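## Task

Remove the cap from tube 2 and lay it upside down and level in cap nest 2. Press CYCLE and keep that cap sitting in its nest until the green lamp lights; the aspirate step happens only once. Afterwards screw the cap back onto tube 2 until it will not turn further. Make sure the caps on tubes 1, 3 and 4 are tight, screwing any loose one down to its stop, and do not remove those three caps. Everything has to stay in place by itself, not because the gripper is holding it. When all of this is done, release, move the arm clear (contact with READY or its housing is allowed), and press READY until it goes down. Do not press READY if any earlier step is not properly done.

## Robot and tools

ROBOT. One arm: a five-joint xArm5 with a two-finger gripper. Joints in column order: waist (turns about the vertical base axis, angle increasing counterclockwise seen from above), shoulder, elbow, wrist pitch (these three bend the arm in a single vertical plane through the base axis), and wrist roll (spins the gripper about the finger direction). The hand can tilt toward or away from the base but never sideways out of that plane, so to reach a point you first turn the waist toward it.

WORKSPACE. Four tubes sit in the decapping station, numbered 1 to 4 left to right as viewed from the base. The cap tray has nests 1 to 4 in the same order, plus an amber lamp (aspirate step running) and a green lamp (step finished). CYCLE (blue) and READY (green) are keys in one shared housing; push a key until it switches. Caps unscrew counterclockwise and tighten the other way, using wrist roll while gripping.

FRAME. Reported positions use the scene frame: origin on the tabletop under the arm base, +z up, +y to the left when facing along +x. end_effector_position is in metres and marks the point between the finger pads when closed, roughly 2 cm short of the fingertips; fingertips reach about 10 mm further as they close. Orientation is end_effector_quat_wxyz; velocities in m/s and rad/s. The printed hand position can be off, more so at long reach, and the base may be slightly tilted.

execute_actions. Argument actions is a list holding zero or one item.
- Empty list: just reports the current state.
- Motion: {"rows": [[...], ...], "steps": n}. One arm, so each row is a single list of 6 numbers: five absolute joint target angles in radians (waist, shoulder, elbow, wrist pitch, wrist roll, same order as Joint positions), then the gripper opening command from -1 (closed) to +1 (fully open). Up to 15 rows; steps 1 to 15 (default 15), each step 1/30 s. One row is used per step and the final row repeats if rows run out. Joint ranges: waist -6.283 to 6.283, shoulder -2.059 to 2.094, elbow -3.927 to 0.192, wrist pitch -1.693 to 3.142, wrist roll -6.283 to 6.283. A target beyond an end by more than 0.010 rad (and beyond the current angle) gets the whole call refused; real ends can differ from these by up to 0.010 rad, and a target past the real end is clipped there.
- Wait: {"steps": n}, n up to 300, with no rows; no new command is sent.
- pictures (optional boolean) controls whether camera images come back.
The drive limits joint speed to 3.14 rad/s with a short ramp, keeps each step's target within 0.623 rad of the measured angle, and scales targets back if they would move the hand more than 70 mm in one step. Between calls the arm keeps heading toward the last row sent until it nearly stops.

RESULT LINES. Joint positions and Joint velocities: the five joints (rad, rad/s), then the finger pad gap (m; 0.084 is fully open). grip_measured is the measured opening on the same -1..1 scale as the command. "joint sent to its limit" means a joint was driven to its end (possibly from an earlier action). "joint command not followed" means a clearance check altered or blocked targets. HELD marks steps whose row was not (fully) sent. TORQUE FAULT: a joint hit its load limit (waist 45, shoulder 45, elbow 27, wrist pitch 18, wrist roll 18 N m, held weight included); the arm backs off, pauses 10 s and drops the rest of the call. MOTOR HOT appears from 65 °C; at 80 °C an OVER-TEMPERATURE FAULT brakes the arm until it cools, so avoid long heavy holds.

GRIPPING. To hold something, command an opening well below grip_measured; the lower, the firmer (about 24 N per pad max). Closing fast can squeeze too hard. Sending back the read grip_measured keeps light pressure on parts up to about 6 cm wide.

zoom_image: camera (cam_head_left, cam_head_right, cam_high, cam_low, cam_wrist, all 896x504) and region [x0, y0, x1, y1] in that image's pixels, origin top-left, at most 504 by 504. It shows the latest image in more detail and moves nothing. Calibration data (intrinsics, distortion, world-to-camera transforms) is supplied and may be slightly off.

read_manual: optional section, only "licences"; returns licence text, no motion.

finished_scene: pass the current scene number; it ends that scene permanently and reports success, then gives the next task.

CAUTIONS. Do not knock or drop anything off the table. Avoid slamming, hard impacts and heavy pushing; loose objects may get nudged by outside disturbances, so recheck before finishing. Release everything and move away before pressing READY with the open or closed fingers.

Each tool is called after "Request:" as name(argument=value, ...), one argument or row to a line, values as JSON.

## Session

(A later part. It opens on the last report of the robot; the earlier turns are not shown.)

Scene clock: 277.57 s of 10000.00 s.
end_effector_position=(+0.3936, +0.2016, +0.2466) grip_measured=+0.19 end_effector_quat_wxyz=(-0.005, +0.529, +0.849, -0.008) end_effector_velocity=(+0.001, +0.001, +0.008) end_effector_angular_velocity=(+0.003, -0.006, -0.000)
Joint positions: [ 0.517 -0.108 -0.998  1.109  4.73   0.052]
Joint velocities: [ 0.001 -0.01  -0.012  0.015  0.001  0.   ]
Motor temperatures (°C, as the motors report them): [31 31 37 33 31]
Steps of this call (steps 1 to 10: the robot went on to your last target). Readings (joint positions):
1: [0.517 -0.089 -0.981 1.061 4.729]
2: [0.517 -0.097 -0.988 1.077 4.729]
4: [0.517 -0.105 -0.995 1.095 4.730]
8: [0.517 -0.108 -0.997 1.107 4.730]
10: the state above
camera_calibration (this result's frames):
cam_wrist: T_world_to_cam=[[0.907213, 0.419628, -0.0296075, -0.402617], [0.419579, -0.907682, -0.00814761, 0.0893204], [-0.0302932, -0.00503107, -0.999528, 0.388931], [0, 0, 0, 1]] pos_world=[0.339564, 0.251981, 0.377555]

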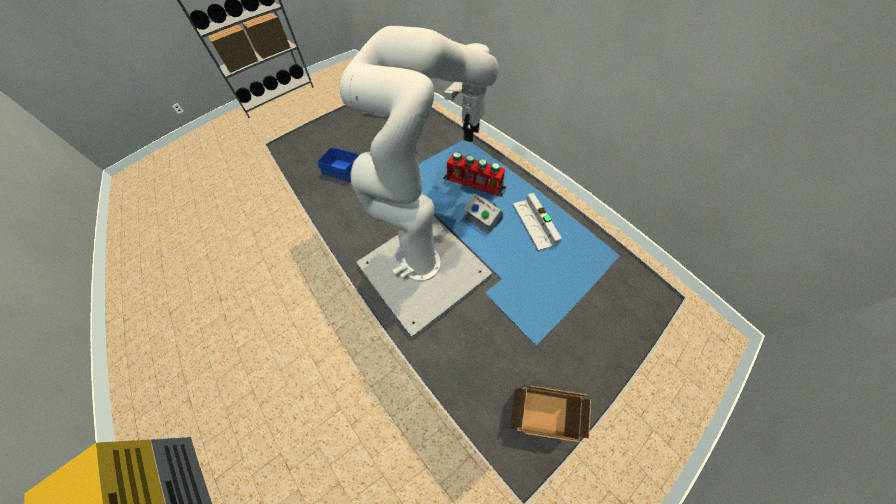

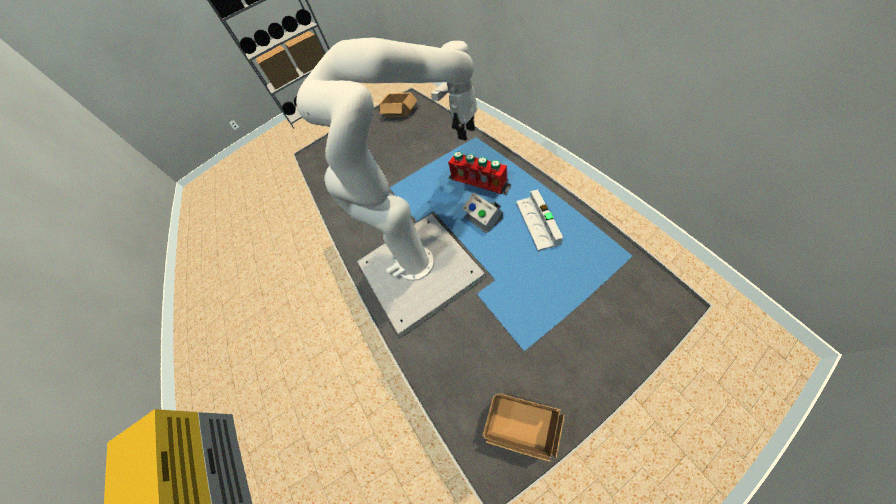

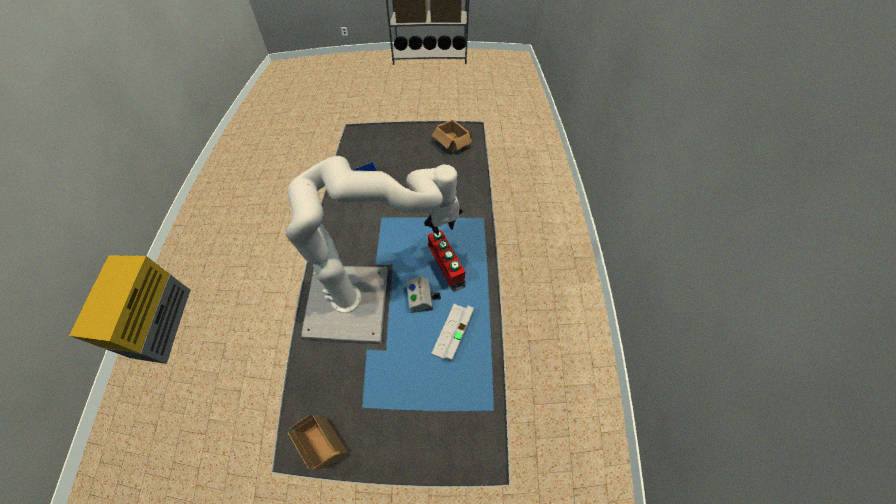

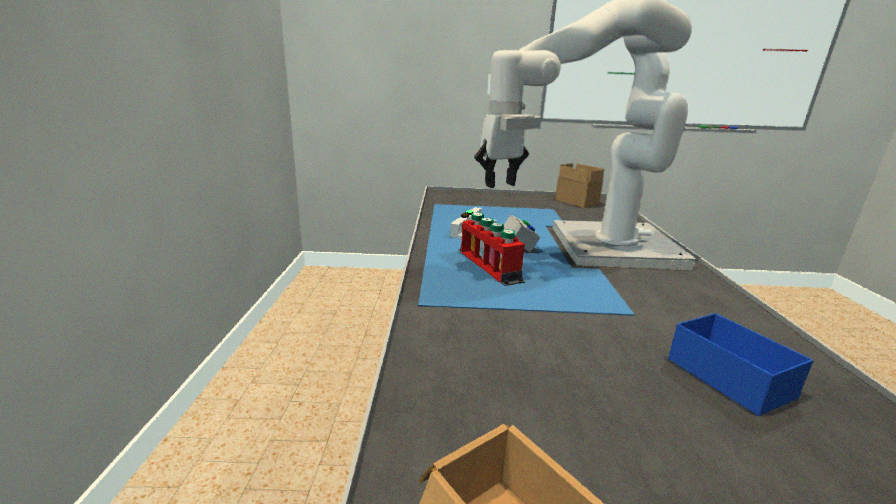

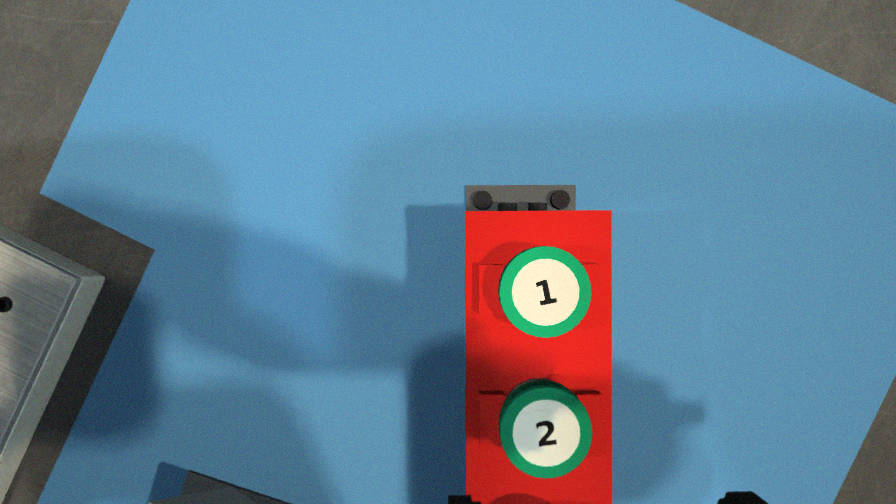

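Request:
execute_actions(
  actions=[
    {"rows":[[0.517,0,-0.865,0.865,4.73,0.2],[0.517,0,-0.865,0.865,4.73,0.2],[0.517,0,-0.865,0.865,4.73,0.2],[0.517,0,-0.865,0.865,4.73,0.2],[0.517,0,-0.865,0.865,4.73,0.2],[0.517,0.054,-0.843,0.789,4.73,0.2],[0.517,0.054,-0.843,0.789,4.73,0.2],[0.517,0.054,-0.843,0.789,4.73,0.2],[0.517,0.054,-0.843,0.789,4.73,0.2],[0.517,0.054,-0.843,0.789,4.73,0.2],[0.517,0.054,-0.843,0.789,4.73,0.2],[0.517,0.054,-0.843,0.789,4.73,-0.1],[0.517,0.054,-0.843,0.789,4.73,-0.1],[0.517,0.054,-0.843,0.789,4.73,-0.3],[0.517,0.054,-0.843,0.789,4.73,-0.6]],"steps":15},
  ],
  pictures=false,
)

Request:
execute_actions(
  actions=[
    {"rows":[[0.517,0.054,-0.843,0.789,4.73,-1],[0.517,0.054,-0.843,0.789,4.73,-1],[0.517,0.054,-0.843,0.789,4.73,-1],[0.517,0.054,-0.843,0.789,6.2,-1]],"steps":15},
  ],
  pictures=false,
)

Request:
execute_actions(
  actions=[
    {"steps":12},
  ],
  pictures=false,
)

Request:
execute_actions(
  actions=[
    {"rows":[[0.517,0.054,-0.843,0.789,6.2,0.0],[0.517,0.054,-0.843,0.789,6.2,0.0],[0.517,0.054,-0.843,0.789,6.2,0.0],[0.517,0.054,-0.843,0.789,6.2,0.0],[0.517,0,-0.865,0.865,6.2,0.0],[0.517,0,-0.865,0.865,6.2,0.0],[0.517,0,-0.865,0.865,6.2,0.0],[0.517,-0.11,-1.0,1.11,6.2,0.2],[0.517,-0.11,-1.0,1.11,4.73,0.2]],"steps":15},
  ],
  pictures=false,
)

Request:
execute_actions(
  actions=[
    {"steps":20},
  ],
)

Scene clock: 289.60 s of 10000.00 s.
end_effector_position=(+0.3950, +0.2024, +0.1397) grip_measured=-0.20 end_effector_quat_wxyz=(-0.005, +0.529, +0.849, -0.008) end_effector_velocity=(+0.017, +0.010, -0.015) end_effector_angular_velocity=(+0.034, -0.067, +0.001)
Joint positions: [ 0.517  0.049 -0.847  0.8    4.73   0.035]
Joint velocities: [ 0.003  0.042  0.016 -0.133  0.001 -0.199]
Motor temperatures (°C, as the motors report them): [31 31 37 33 31]
Steps of this call (steps 1 to 30: the robot went on to your last target; steps 31 to 346: nothing new was sent; steps 347 to 361: all 15 steps of this action). Readings (joint positions):
347: [0.517 -0.110 -1.000 1.110 4.730]
348: [0.517 -0.109 -0.999 1.106 4.730]
350: [0.517 -0.094 -0.980 1.063 4.730]
354: [0.517 -0.021 -0.897 0.924 4.730]
361: the state above

Scene clock: 290.10 s of 10000.00 s.
end_effector_position=(+0.3940, +0.2024, +0.1363) grip_measured=-0.25 end_effector_quat_wxyz=(-0.002, +0.783, +0.622, -0.009) end_effector_velocity=(-0.002, +0.002, -0.002) end_effector_angular_velocity=(-0.047, -0.019, -2.626)
Joint positions: [ 0.518  0.054 -0.841  0.791  5.414  0.033]
Joint velocities: [ 0.006  0.004  0.    -0.     2.632  0.   ]
Motor temperatures (°C, as the motors report them): [31 31 37 33 31]
Steps of this call (steps 1 to 15: all 15 steps of this action). Readings (joint positions):
1: [0.517 0.050 -0.845 0.798 4.730]
2: [0.517 0.050 -0.844 0.797 4.730]
4: [0.517 0.050 -0.843 0.795 4.730]
8: [0.517 0.052 -0.842 0.792 4.823]
15: the state above

Scene clock: 290.50 s of 10000.00 s.
end_effector_position=(+0.3943, +0.2031, +0.1359) grip_measured=-0.25 end_effector_quat_wxyz=(+0.001, +0.957, +0.289, -0.009) end_effector_velocity=(+0.002, -0.000, +0.001) end_effector_angular_velocity=(-0.003, -0.006, -0.329)
Joint positions: [ 0.519  0.056 -0.842  0.788  6.173  0.033]
Joint velocities: [-0.003  0.    -0.002 -0.002  0.326 -0.   ]
Motor temperatures (°C, as the motors report them): [31 31 37 33 31]
Steps of this call (steps 1 to 12: the robot went on to your last target). Readings (joint positions):
1: [0.518 0.054 -0.841 0.791 5.502]
2: [0.518 0.054 -0.841 0.790 5.589]
4: [0.519 0.055 -0.841 0.790 5.764]
8: [0.519 0.055 -0.841 0.789 6.062]
12: the state above

Scene clock: 291.00 s of 10000.00 s.
end_effector_position=(+0.3984, +0.2034, +0.2072) grip_measured=+0.19 end_effector_quat_wxyz=(+0.000, +0.926, +0.377, -0.005) end_effector_velocity=(-0.015, -0.005, +0.237) end_effector_angular_velocity=(+0.004, +0.048, +2.449)
Joint positions: [ 0.516 -0.055 -0.938  0.987  5.982  0.052]
Joint velocities: [ 0.005 -0.326 -0.365  0.732 -2.444  0.002]
Motor temperatures (°C, as the motors report them): [31 31 37 33 31]
Steps of this call (steps 1 to 15: all 15 steps of this action). Readings (joint positions):
1: [0.519 0.056 -0.842 0.788 6.182]
2: [0.519 0.056 -0.842 0.788 6.188]
4: [0.517 0.055 -0.844 0.786 6.195]
8: [0.513 0.034 -0.855 0.815 6.199]
15: the state above

Scene clock: 291.67 s of 10000.00 s.
end_effector_position=(+0.3939, +0.2018, +0.2477) grip_measured=+0.19 end_effector_quat_wxyz=(-0.004, +0.533, +0.846, -0.007) end_effector_velocity=(-0.000, +0.000, +0.001) end_effector_angular_velocity=(+0.002, -0.000, +0.106)
Joint positions: [ 0.517 -0.11  -1.     1.11   4.739  0.052]
Joint velocities: [ 0.001 -0.002 -0.002  0.003 -0.105 -0.   ]
Motor temperatures (°C, as the motors report them): [31 31 37 33 31]
Steps of this call (steps 1 to 20: the robot went on to your last target). Readings (joint positions):
1: [0.516 -0.065 -0.950 1.011 5.896]
2: [0.516 -0.076 -0.961 1.033 5.806]
4: [0.516 -0.092 -0.980 1.068 5.627]
8: [0.517 -0.106 -0.995 1.100 5.275]
20: the state above
camera_calibration (this result's frames):
cam_wrist: T_world_to_cam=[[0.911002, 0.41146, -0.0278692, -0.403168], [0.411401, -0.911419, -0.00807137, 0.0933049], [-0.0287216, -0.0041124, -0.999579, 0.389283], [0, 0, 0, 1]] pos_world=[0.340082, 0.252528, 0.378637]

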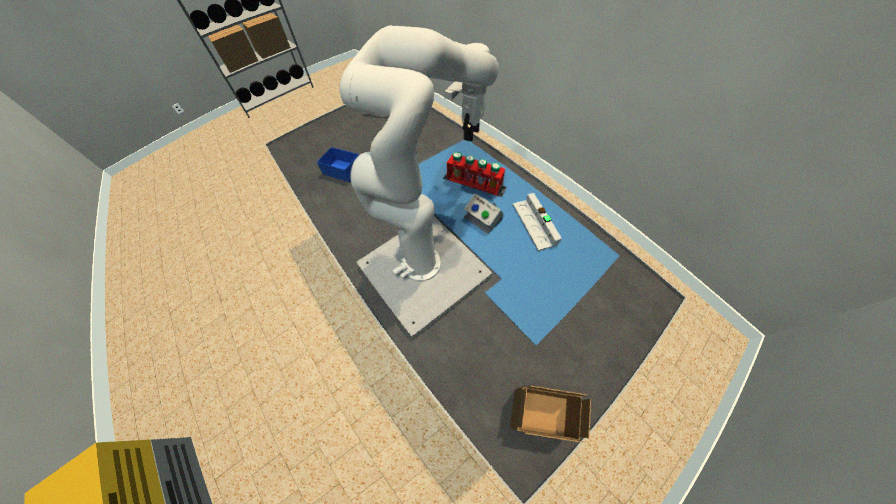

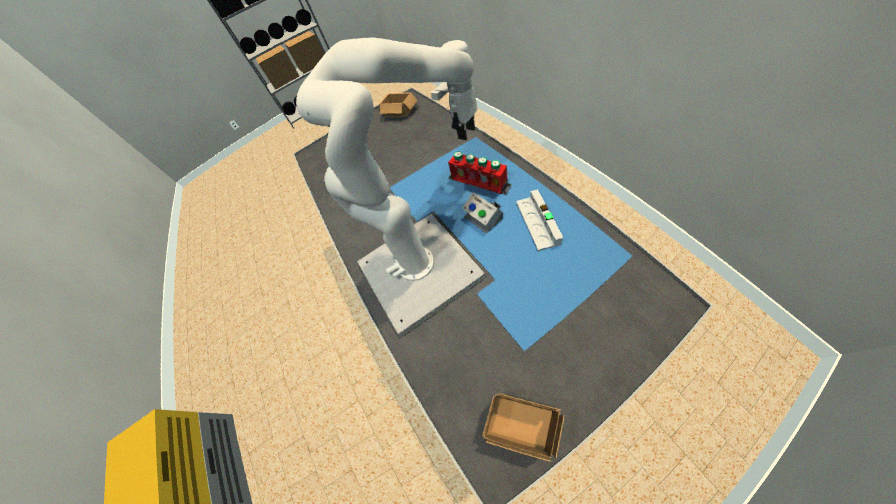

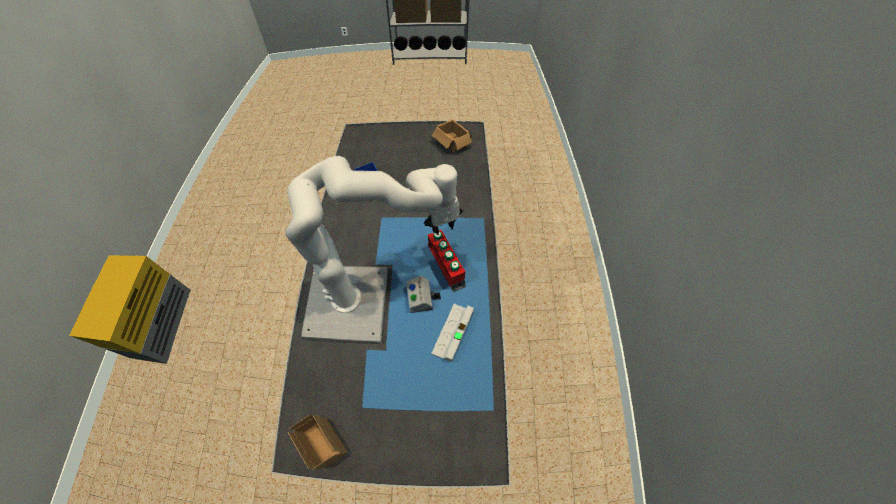

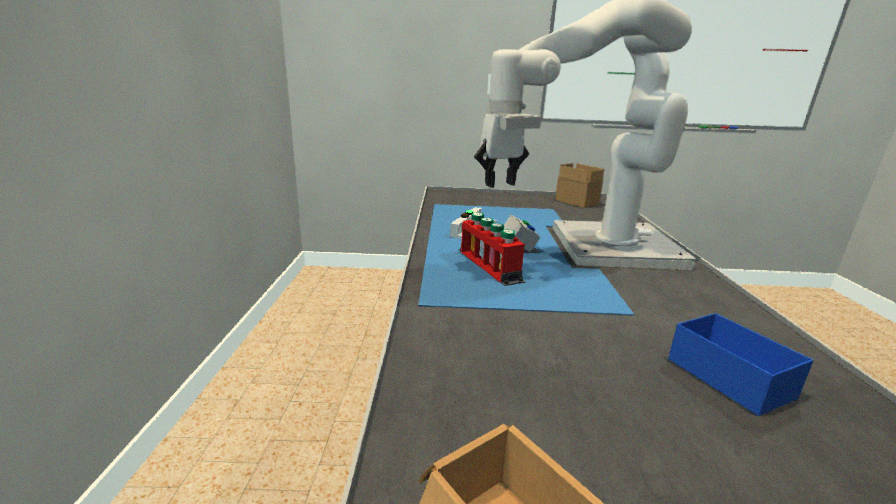

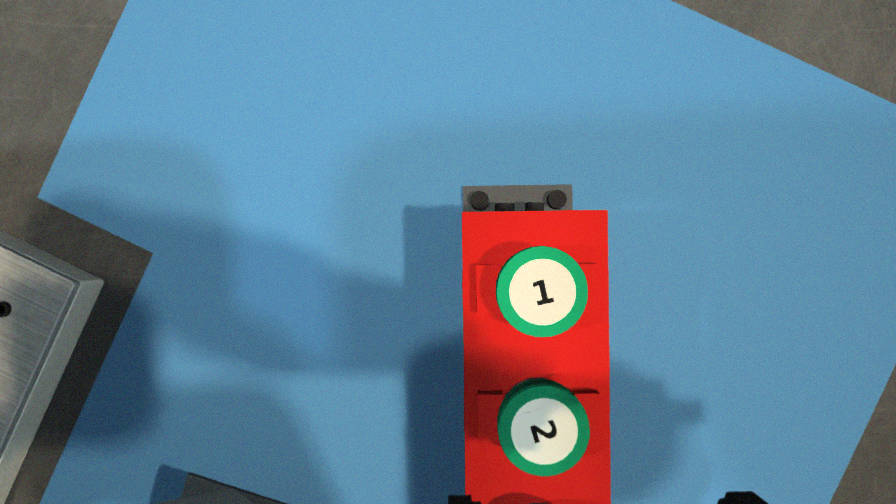

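Request:
execute_actions(
  actions=[
    {"rows":[[0.517,0,-0.865,0.865,4.73,0.2],[0.517,0,-0.865,0.865,4.73,0.2],[0.517,0,-0.865,0.865,4.73,0.2],[0.517,0,-0.865,0.865,4.73,0.2],[0.517,0,-0.865,0.865,4.73,0.2],[0.517,0.056,-0.842,0.786,4.73,0.2],[0.517,0.056,-0.842,0.786,4.73,0.2],[0.517,0.056,-0.842,0.786,4.73,0.2],[0.517,0.056,-0.842,0.786,4.73,0.2],[0.517,0.056,-0.842,0.786,4.73,0.2],[0.517,0.056,-0.842,0.786,4.73,0.2],[0.517,0.056,-0.842,0.786,4.73,-0.1],[0.517,0.056,-0.842,0.786,4.73,-0.1],[0.517,0.056,-0.842,0.786,4.73,-0.3],[0.517,0.056,-0.842,0.786,4.73,-0.6]],"steps":15},
  ],
  pictures=false,
)

Request:
execute_actions(
  actions=[
    {"rows":[[0.517,0.056,-0.842,0.786,4.73,-1],[0.517,0.056,-0.842,0.786,4.73,-1],[0.517,0.056,-0.842,0.786,4.73,-1],[0.517,0.056,-0.842,0.786,6.2,-1]],"steps":15},
  ],
  pictures=false,
)

Request:
execute_actions(
  actions=[
    {"steps":14},
  ],
  pictures=false,
)

Request:
execute_actions(
  actions=[
    {"rows":[[0.517,0.056,-0.842,0.786,6.2,0.1],[0.517,0.056,-0.842,0.786,6.2,0.1],[0.517,0.056,-0.842,0.786,6.2,0.1],[0.517,0.056,-0.842,0.786,6.2,0.1],[0.517,0.056,-0.842,0.786,6.2,0.1],[0.517,0,-0.865,0.865,6.2,0.1],[0.517,0,-0.865,0.865,6.2,0.1],[0.517,0,-0.865,0.865,6.2,0.1],[0.517,-0.11,-1.0,1.11,6.2,0.2]],"steps":15},
  ],
  pictures=false,
)

Request:
execute_actions(
  actions=[
    {"steps":8},
  ],
)

Scene clock: 302.80 s of 10000.00 s.
end_effector_position=(+0.3949, +0.2024, +0.1388) grip_measured=-0.20 end_effector_quat_wxyz=(-0.005, +0.529, +0.849, -0.008) end_effector_velocity=(+0.017, +0.008, -0.016) end_effector_angular_velocity=(+0.033, -0.065, -0.001)
Joint positions: [ 0.517  0.051 -0.846  0.797  4.73   0.035]
Joint velocities: [-0.     0.043  0.019 -0.135  0.    -0.2  ]
Motor temperatures (°C, as the motors report them): [31 31 37 33 31]
Steps of this call (steps 1 to 30: the robot went on to your last target; steps 31 to 319: nothing new was sent; steps 320 to 334: all 15 steps of this action). Readings (joint positions):
320: [0.517 -0.110 -1.000 1.110 4.730]
321: [0.517 -0.109 -0.999 1.106 4.730]
323: [0.517 -0.094 -0.980 1.063 4.730]
327: [0.517 -0.021 -0.897 0.924 4.730]
334: the state above

Scene clock: 303.30 s of 10000.00 s.
end_effector_position=(+0.3940, +0.2024, +0.1351) grip_measured=-0.25 end_effector_quat_wxyz=(-0.002, +0.783, +0.622, -0.009) end_effector_velocity=(-0.001, +0.003, -0.004) end_effector_angular_velocity=(-0.046, -0.021, -2.625)
Joint positions: [ 0.518  0.056 -0.84   0.787  5.414  0.033]
Joint velocities: [ 0.007  0.008  0.001 -0.008  2.632 -0.001]
Motor temperatures (°C, as the motors report them): [31 31 37 33 31]
Steps of this call (steps 1 to 15: all 15 steps of this action). Readings (joint positions):
1: [0.517 0.052 -0.844 0.795 4.730]
2: [0.517 0.052 -0.843 0.794 4.730]
4: [0.517 0.052 -0.842 0.792 4.730]
8: [0.517 0.054 -0.841 0.789 4.823]
15: the state above

Scene clock: 303.77 s of 10000.00 s.
end_effector_position=(+0.3941, +0.2030, +0.1349) grip_measured=-0.25 end_effector_quat_wxyz=(+0.002, +0.959, +0.282, -0.009) end_effector_velocity=(+0.001, -0.001, +0.001) end_effector_angular_velocity=(-0.001, -0.004, -0.144)
Joint positions: [ 0.519  0.057 -0.841  0.786  6.188  0.033]
Joint velocities: [-0.002 -0.002 -0.     0.     0.142 -0.   ]
Motor temperatures (°C, as the motors report them): [31 31 37 33 31]
Steps of this call (steps 1 to 14: the robot went on to your last target). Readings (joint positions):
1: [0.518 0.057 -0.840 0.787 5.502]
2: [0.518 0.057 -0.840 0.787 5.589]
4: [0.519 0.057 -0.840 0.787 5.764]
8: [0.519 0.057 -0.840 0.786 6.062]
14: the state above

Scene clock: 304.27 s of 10000.00 s.
end_effector_position=(+0.3988, +0.2036, +0.2121) grip_measured=+0.19 end_effector_quat_wxyz=(+0.001, +0.962, +0.274, -0.004) end_effector_velocity=(+0.002, +0.006, +0.365) end_effector_angular_velocity=(+0.032, -0.063, +0.007)
Joint positions: [ 0.516 -0.06  -0.946  0.999  6.2    0.052]
Joint velocities: [ 0.009 -0.488 -0.544  0.961  0.002  0.002]
Motor temperatures (°C, as the motors report them): [31 31 37 33 31]
Steps of this call (steps 1 to 15: all 15 steps of this action). Readings (joint positions):
1: [0.519 0.057 -0.841 0.786 6.192]
2: [0.519 0.057 -0.841 0.786 6.194]
4: [0.515 0.056 -0.846 0.782 6.197]
8: [0.513 0.046 -0.850 0.797 6.199]
15: the state above

Scene clock: 304.53 s of 10000.00 s.
end_effector_position=(+0.3939, +0.2017, +0.2457) grip_measured=+0.19 end_effector_quat_wxyz=(+0.001, +0.961, +0.275, -0.008) end_effector_velocity=(-0.010, -0.004, +0.007) end_effector_angular_velocity=(-0.017, +0.033, +0.002)
Joint positions: [ 0.517 -0.107 -0.996  1.105  6.2    0.052]
Joint velocities: [ 0.001 -0.012 -0.015  0.064 -0.001  0.   ]
Motor temperatures (°C, as the motors report them): [31 31 37 33 31]
Steps of this call (steps 1 to 8: the robot went on to your last target). Readings (joint positions):
1: [0.516 -0.075 -0.963 1.029 6.200]
2: [0.516 -0.088 -0.976 1.054 6.200]
4: [0.517 -0.102 -0.991 1.084 6.200]
8: the state above
camera_calibration (this result's frames):
cam_wrist: T_world_to_cam=[[0.508646, -0.860878, -0.012972, 0.00826595], [-0.860862, -0.508766, 0.0085992, 0.509003], [-0.0140026, 0.00679319, -0.999879, 0.379293], [0, 0, 0, 1]] pos_world=[0.439288, 0.263503, 0.374978]

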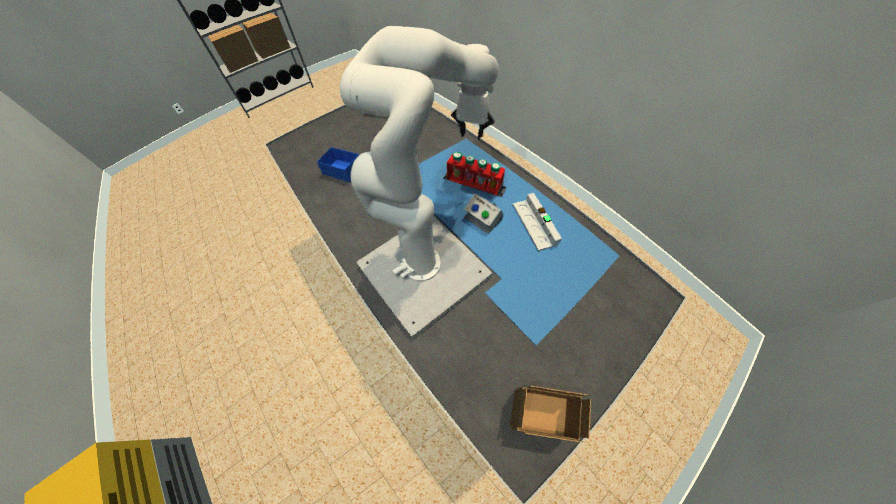

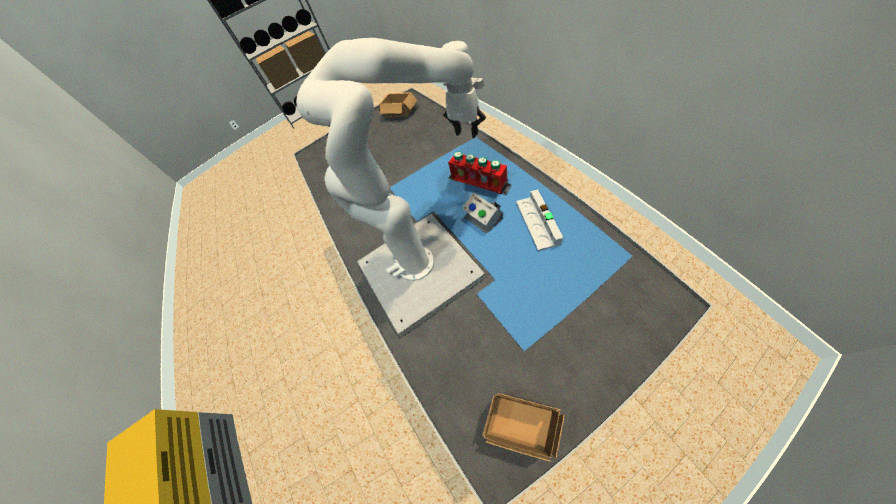

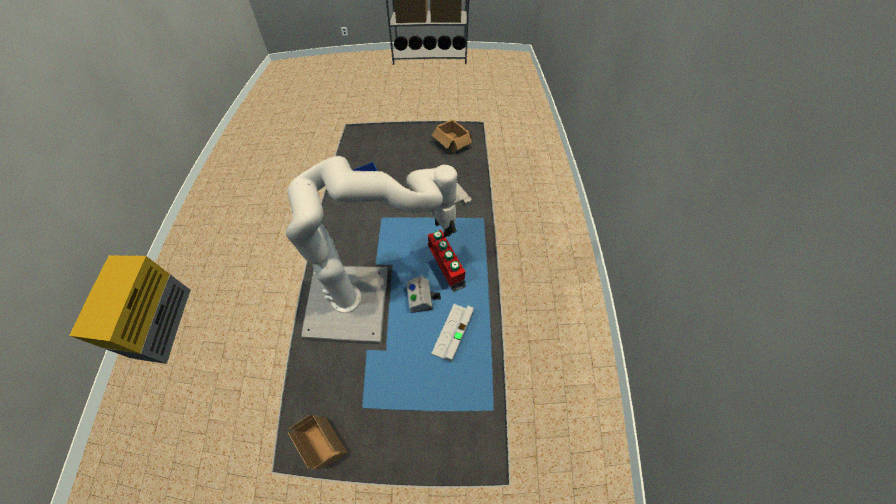

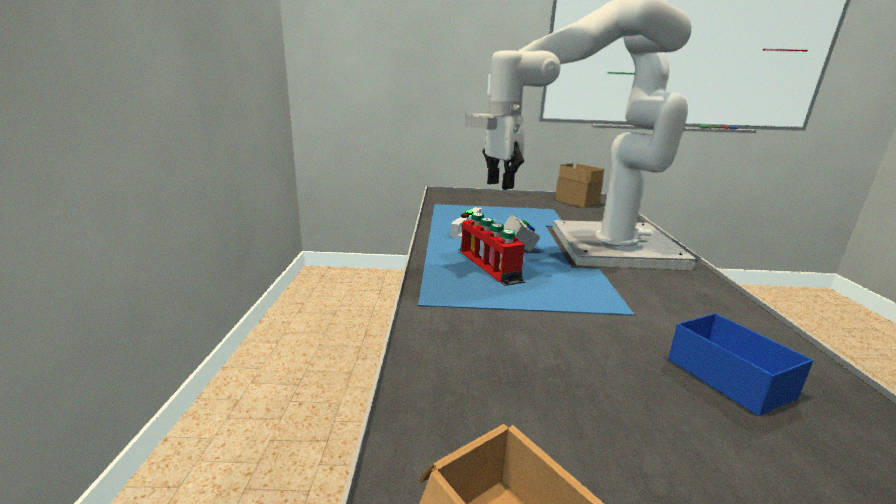

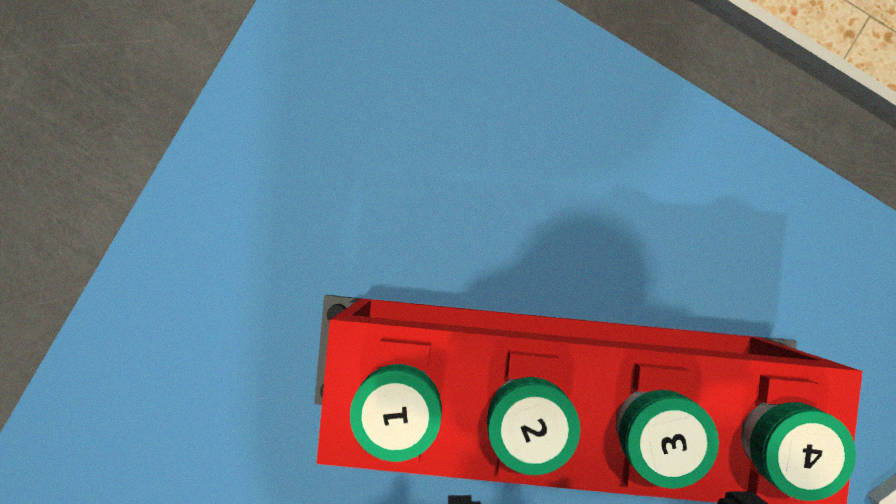

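Request:
zoom_image(
  camera="cam_wrist",
  region=[330,330,750,504],
)

Region (330, 330, 750, 504) of cam_wrist's 896x504 image, scaled by 1.200, with more detail than that image has; it fills the top 209 rows of this view, and the rest is white.

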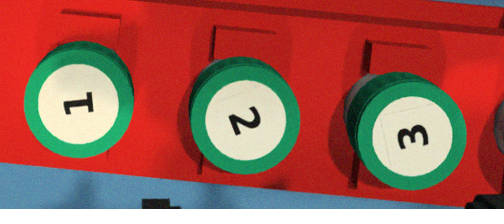

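Request:
execute_actions(
  actions=[
    {"rows":[[0.409,-0.11,-1.0,1.11,4.62,0.2]],"steps":15},
  ],
  pictures=false,
)

Request:
execute_actions(
  actions=[
    {"steps":10},
  ],
)

Request:
execute_actions(
  actions=[
    {"rows":[[0.409,0.008,-0.875,0.867,4.62,0.2],[0.409,0.008,-0.875,0.867,4.62,0.2],[0.409,0.008,-0.875,0.867,4.62,0.2],[0.409,0.008,-0.875,0.867,4.62,0.2],[0.409,0.008,-0.875,0.867,4.62,0.2],[0.409,0.008,-0.875,0.867,4.62,0.2],[0.409,0.008,-0.875,0.867,4.62,0.2],[0.409,0.06,-0.853,0.793,4.62,0.2]],"steps":15},
  ],
)

Scene clock: 316.47 s of 10000.00 s.
end_effector_position=(+0.4126, +0.1603, +0.2480) grip_measured=+0.19 end_effector_quat_wxyz=(-0.002, +0.765, +0.644, -0.008) end_effector_velocity=(+0.007, -0.018, +0.000) end_effector_angular_velocity=(+0.037, +0.017, +2.567)
Joint positions: [ 0.413 -0.11  -1.     1.11   5.253  0.052]
Joint velocities: [-0.044 -0.001  0.    -0.    -2.612 -0.   ]
Motor temperatures (°C, as the motors report them): [31 31 37 33 31]
Steps of this call (steps 1 to 30: the robot went on to your last target; steps 31 to 343: nothing new was sent; steps 344 to 358: all 15 steps of this action). Readings (joint positions):
344: [0.517 -0.110 -1.000 1.110 6.200]
345: [0.517 -0.110 -1.000 1.110 6.196]
347: [0.510 -0.110 -1.000 1.110 6.153]
351: [0.463 -0.110 -1.000 1.110 5.876]
358: the state above

Scene clock: 316.80 s of 10000.00 s.
end_effector_position=(+0.4132, +0.1587, +0.2480) grip_measured=+0.19 end_effector_quat_wxyz=(-0.004, +0.540, +0.841, -0.007) end_effector_velocity=(+0.001, -0.001, +0.000) end_effector_angular_velocity=(+0.005, +0.002, +0.361)
Joint positions: [ 0.409 -0.11  -1.     1.11   4.65   0.052]
Joint velocities: [-0.002  0.001 -0.001 -0.    -0.363  0.   ]
Motor temperatures (°C, as the motors report them): [31 31 37 33 31]
Steps of this call (steps 1 to 10: the robot went on to your last target). Readings (joint positions):
1: [0.412 -0.110 -1.000 1.110 5.165]
2: [0.411 -0.110 -1.000 1.110 5.078]
4: [0.410 -0.110 -1.000 1.110 4.909]
8: [0.410 -0.110 -1.000 1.110 4.688]
10: the state above
camera_calibration (this result's frames):
cam_wrist: T_world_to_cam=[[0.918372, 0.394771, -0.0273817, -0.403551], [0.39471, -0.918773, -0.00780733, 0.0540666], [-0.0282397, -0.0036378, -0.999595, 0.389653], [0, 0, 0, 1]] pos_world=[0.360273, 0.210402, 0.378867]

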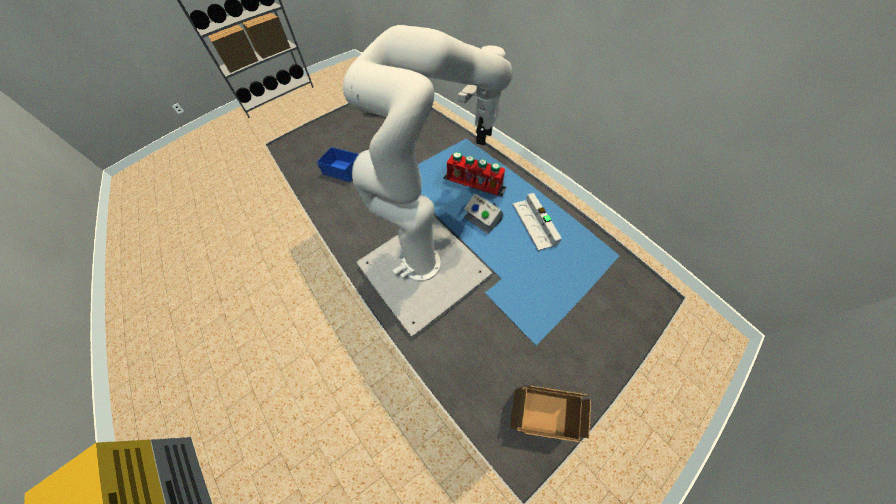

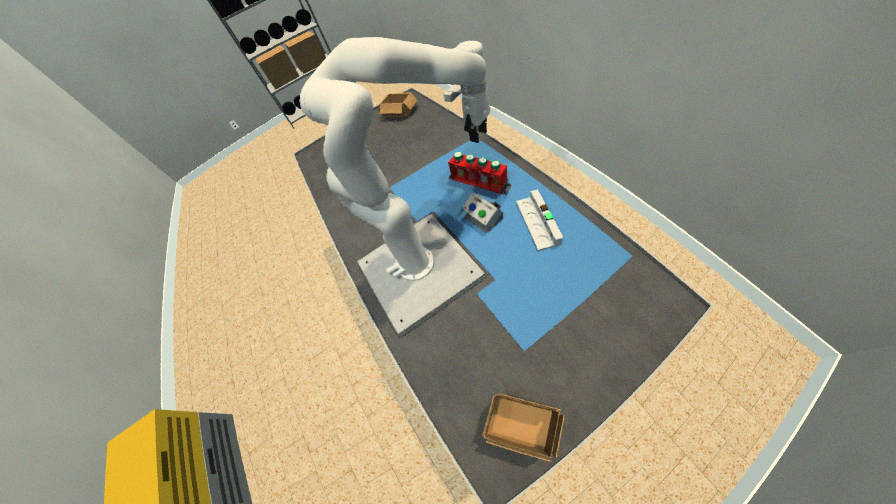

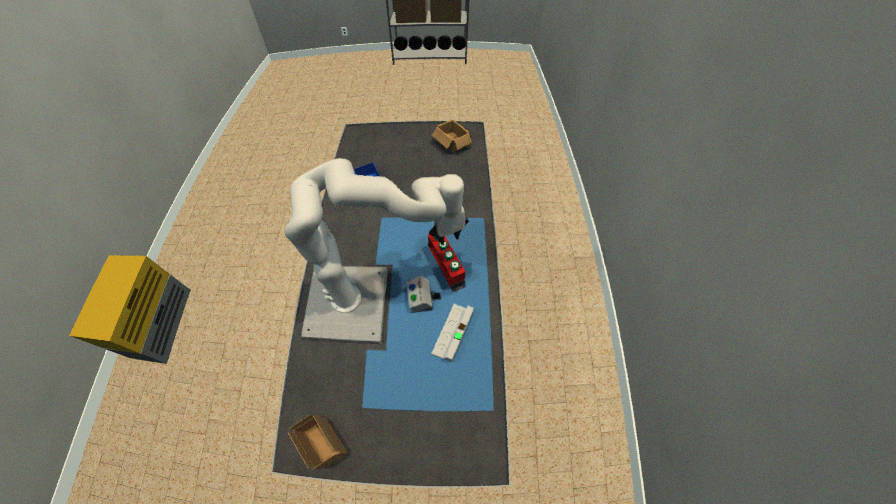

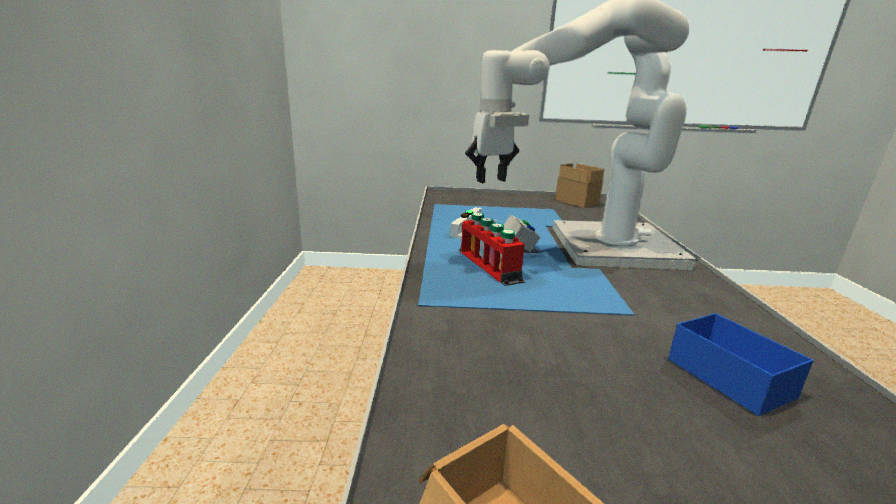

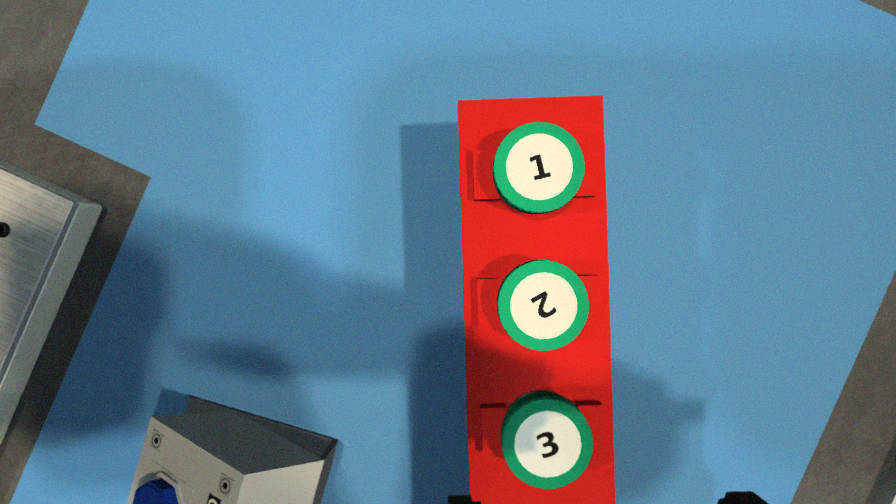

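Scene clock: 317.30 s of 10000.00 s.
end_effector_position=(+0.4162, +0.1595, +0.1412) grip_measured=+0.19 end_effector_quat_wxyz=(-0.005, +0.528, +0.849, -0.008) end_effector_velocity=(+0.011, +0.004, -0.040) end_effector_angular_velocity=(+0.016, -0.042, +0.004)
Joint positions: [ 0.409  0.053 -0.857  0.807  4.62   0.052]
Joint velocities: [ 0.     0.084  0.039 -0.169 -0.003  0.   ]
Motor temperatures (°C, as the motors report them): [31 31 37 33 31]
Steps of this call (steps 1 to 15: all 15 steps of this action). Readings (joint positions):
1: [0.409 -0.110 -1.000 1.110 4.640]
2: [0.409 -0.109 -0.999 1.106 4.634]
4: [0.409 -0.093 -0.982 1.063 4.628]
8: [0.409 -0.019 -0.903 0.932 4.623]
15: the state above
camera_calibration (this result's frames):
cam_wrist: T_world_to_cam=[[0.906449, 0.421182, -0.0309326, -0.408282], [0.421129, -0.906961, -0.00851047, 0.0400264], [-0.0316391, -0.00531232, -0.999485, 0.284655], [0, 0, 0, 1]] pos_world=[0.362237, 0.209776, 0.27222]

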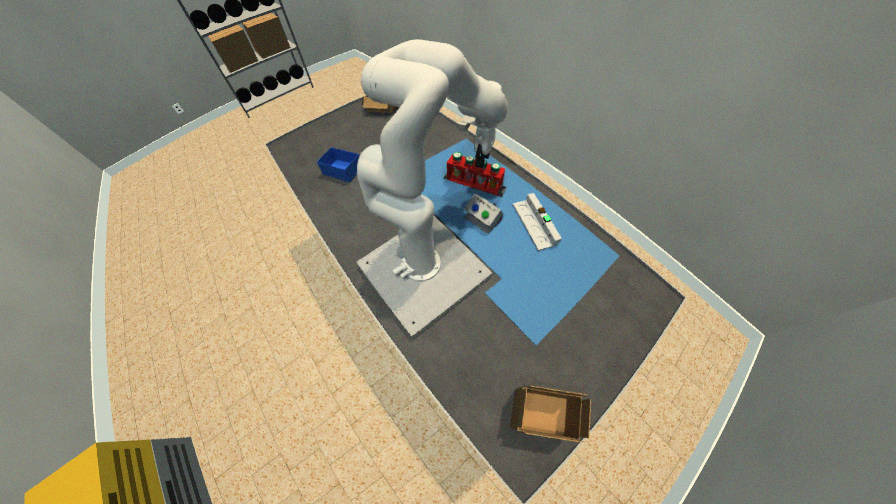

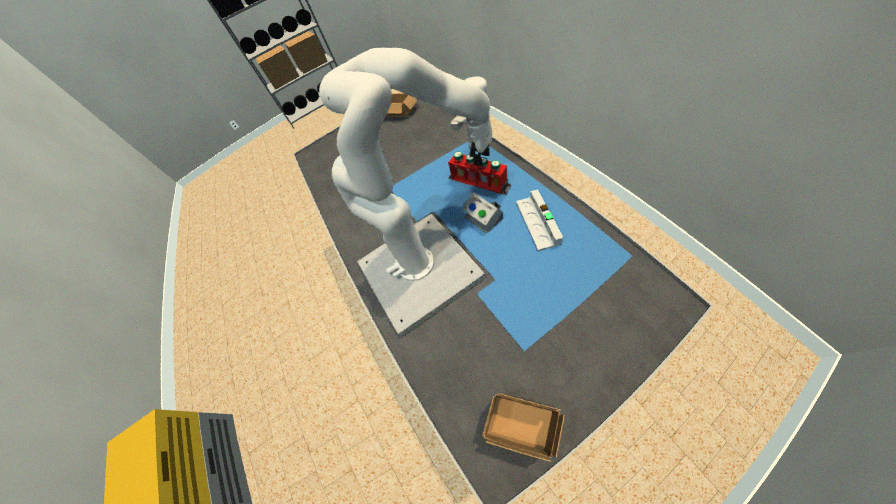

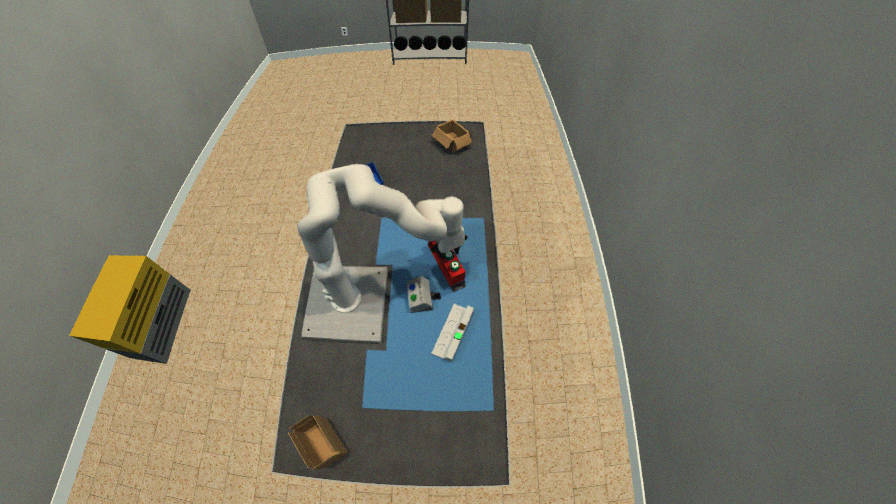

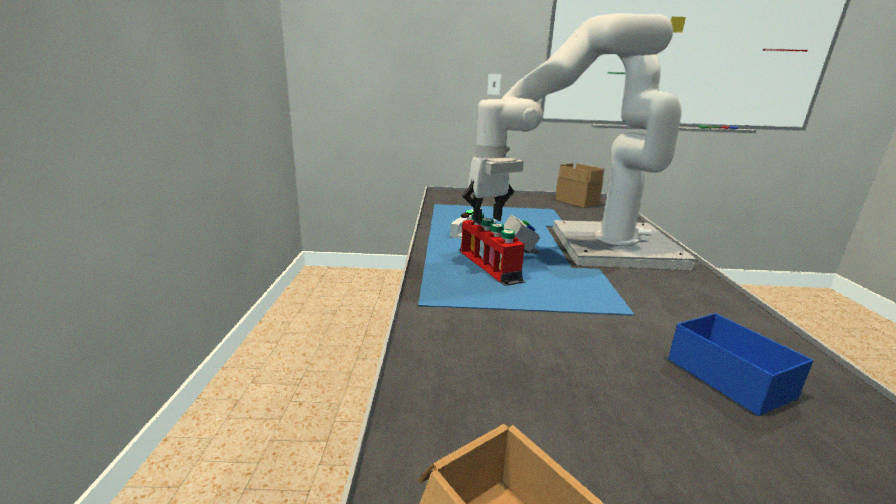

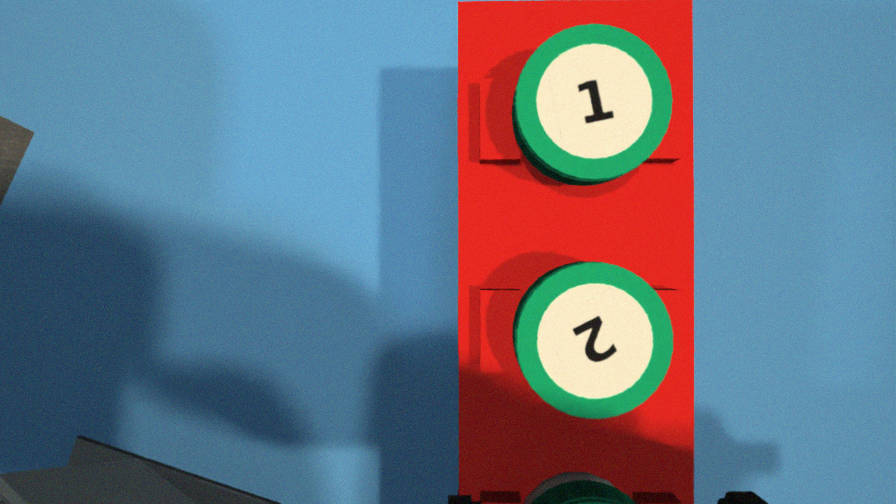

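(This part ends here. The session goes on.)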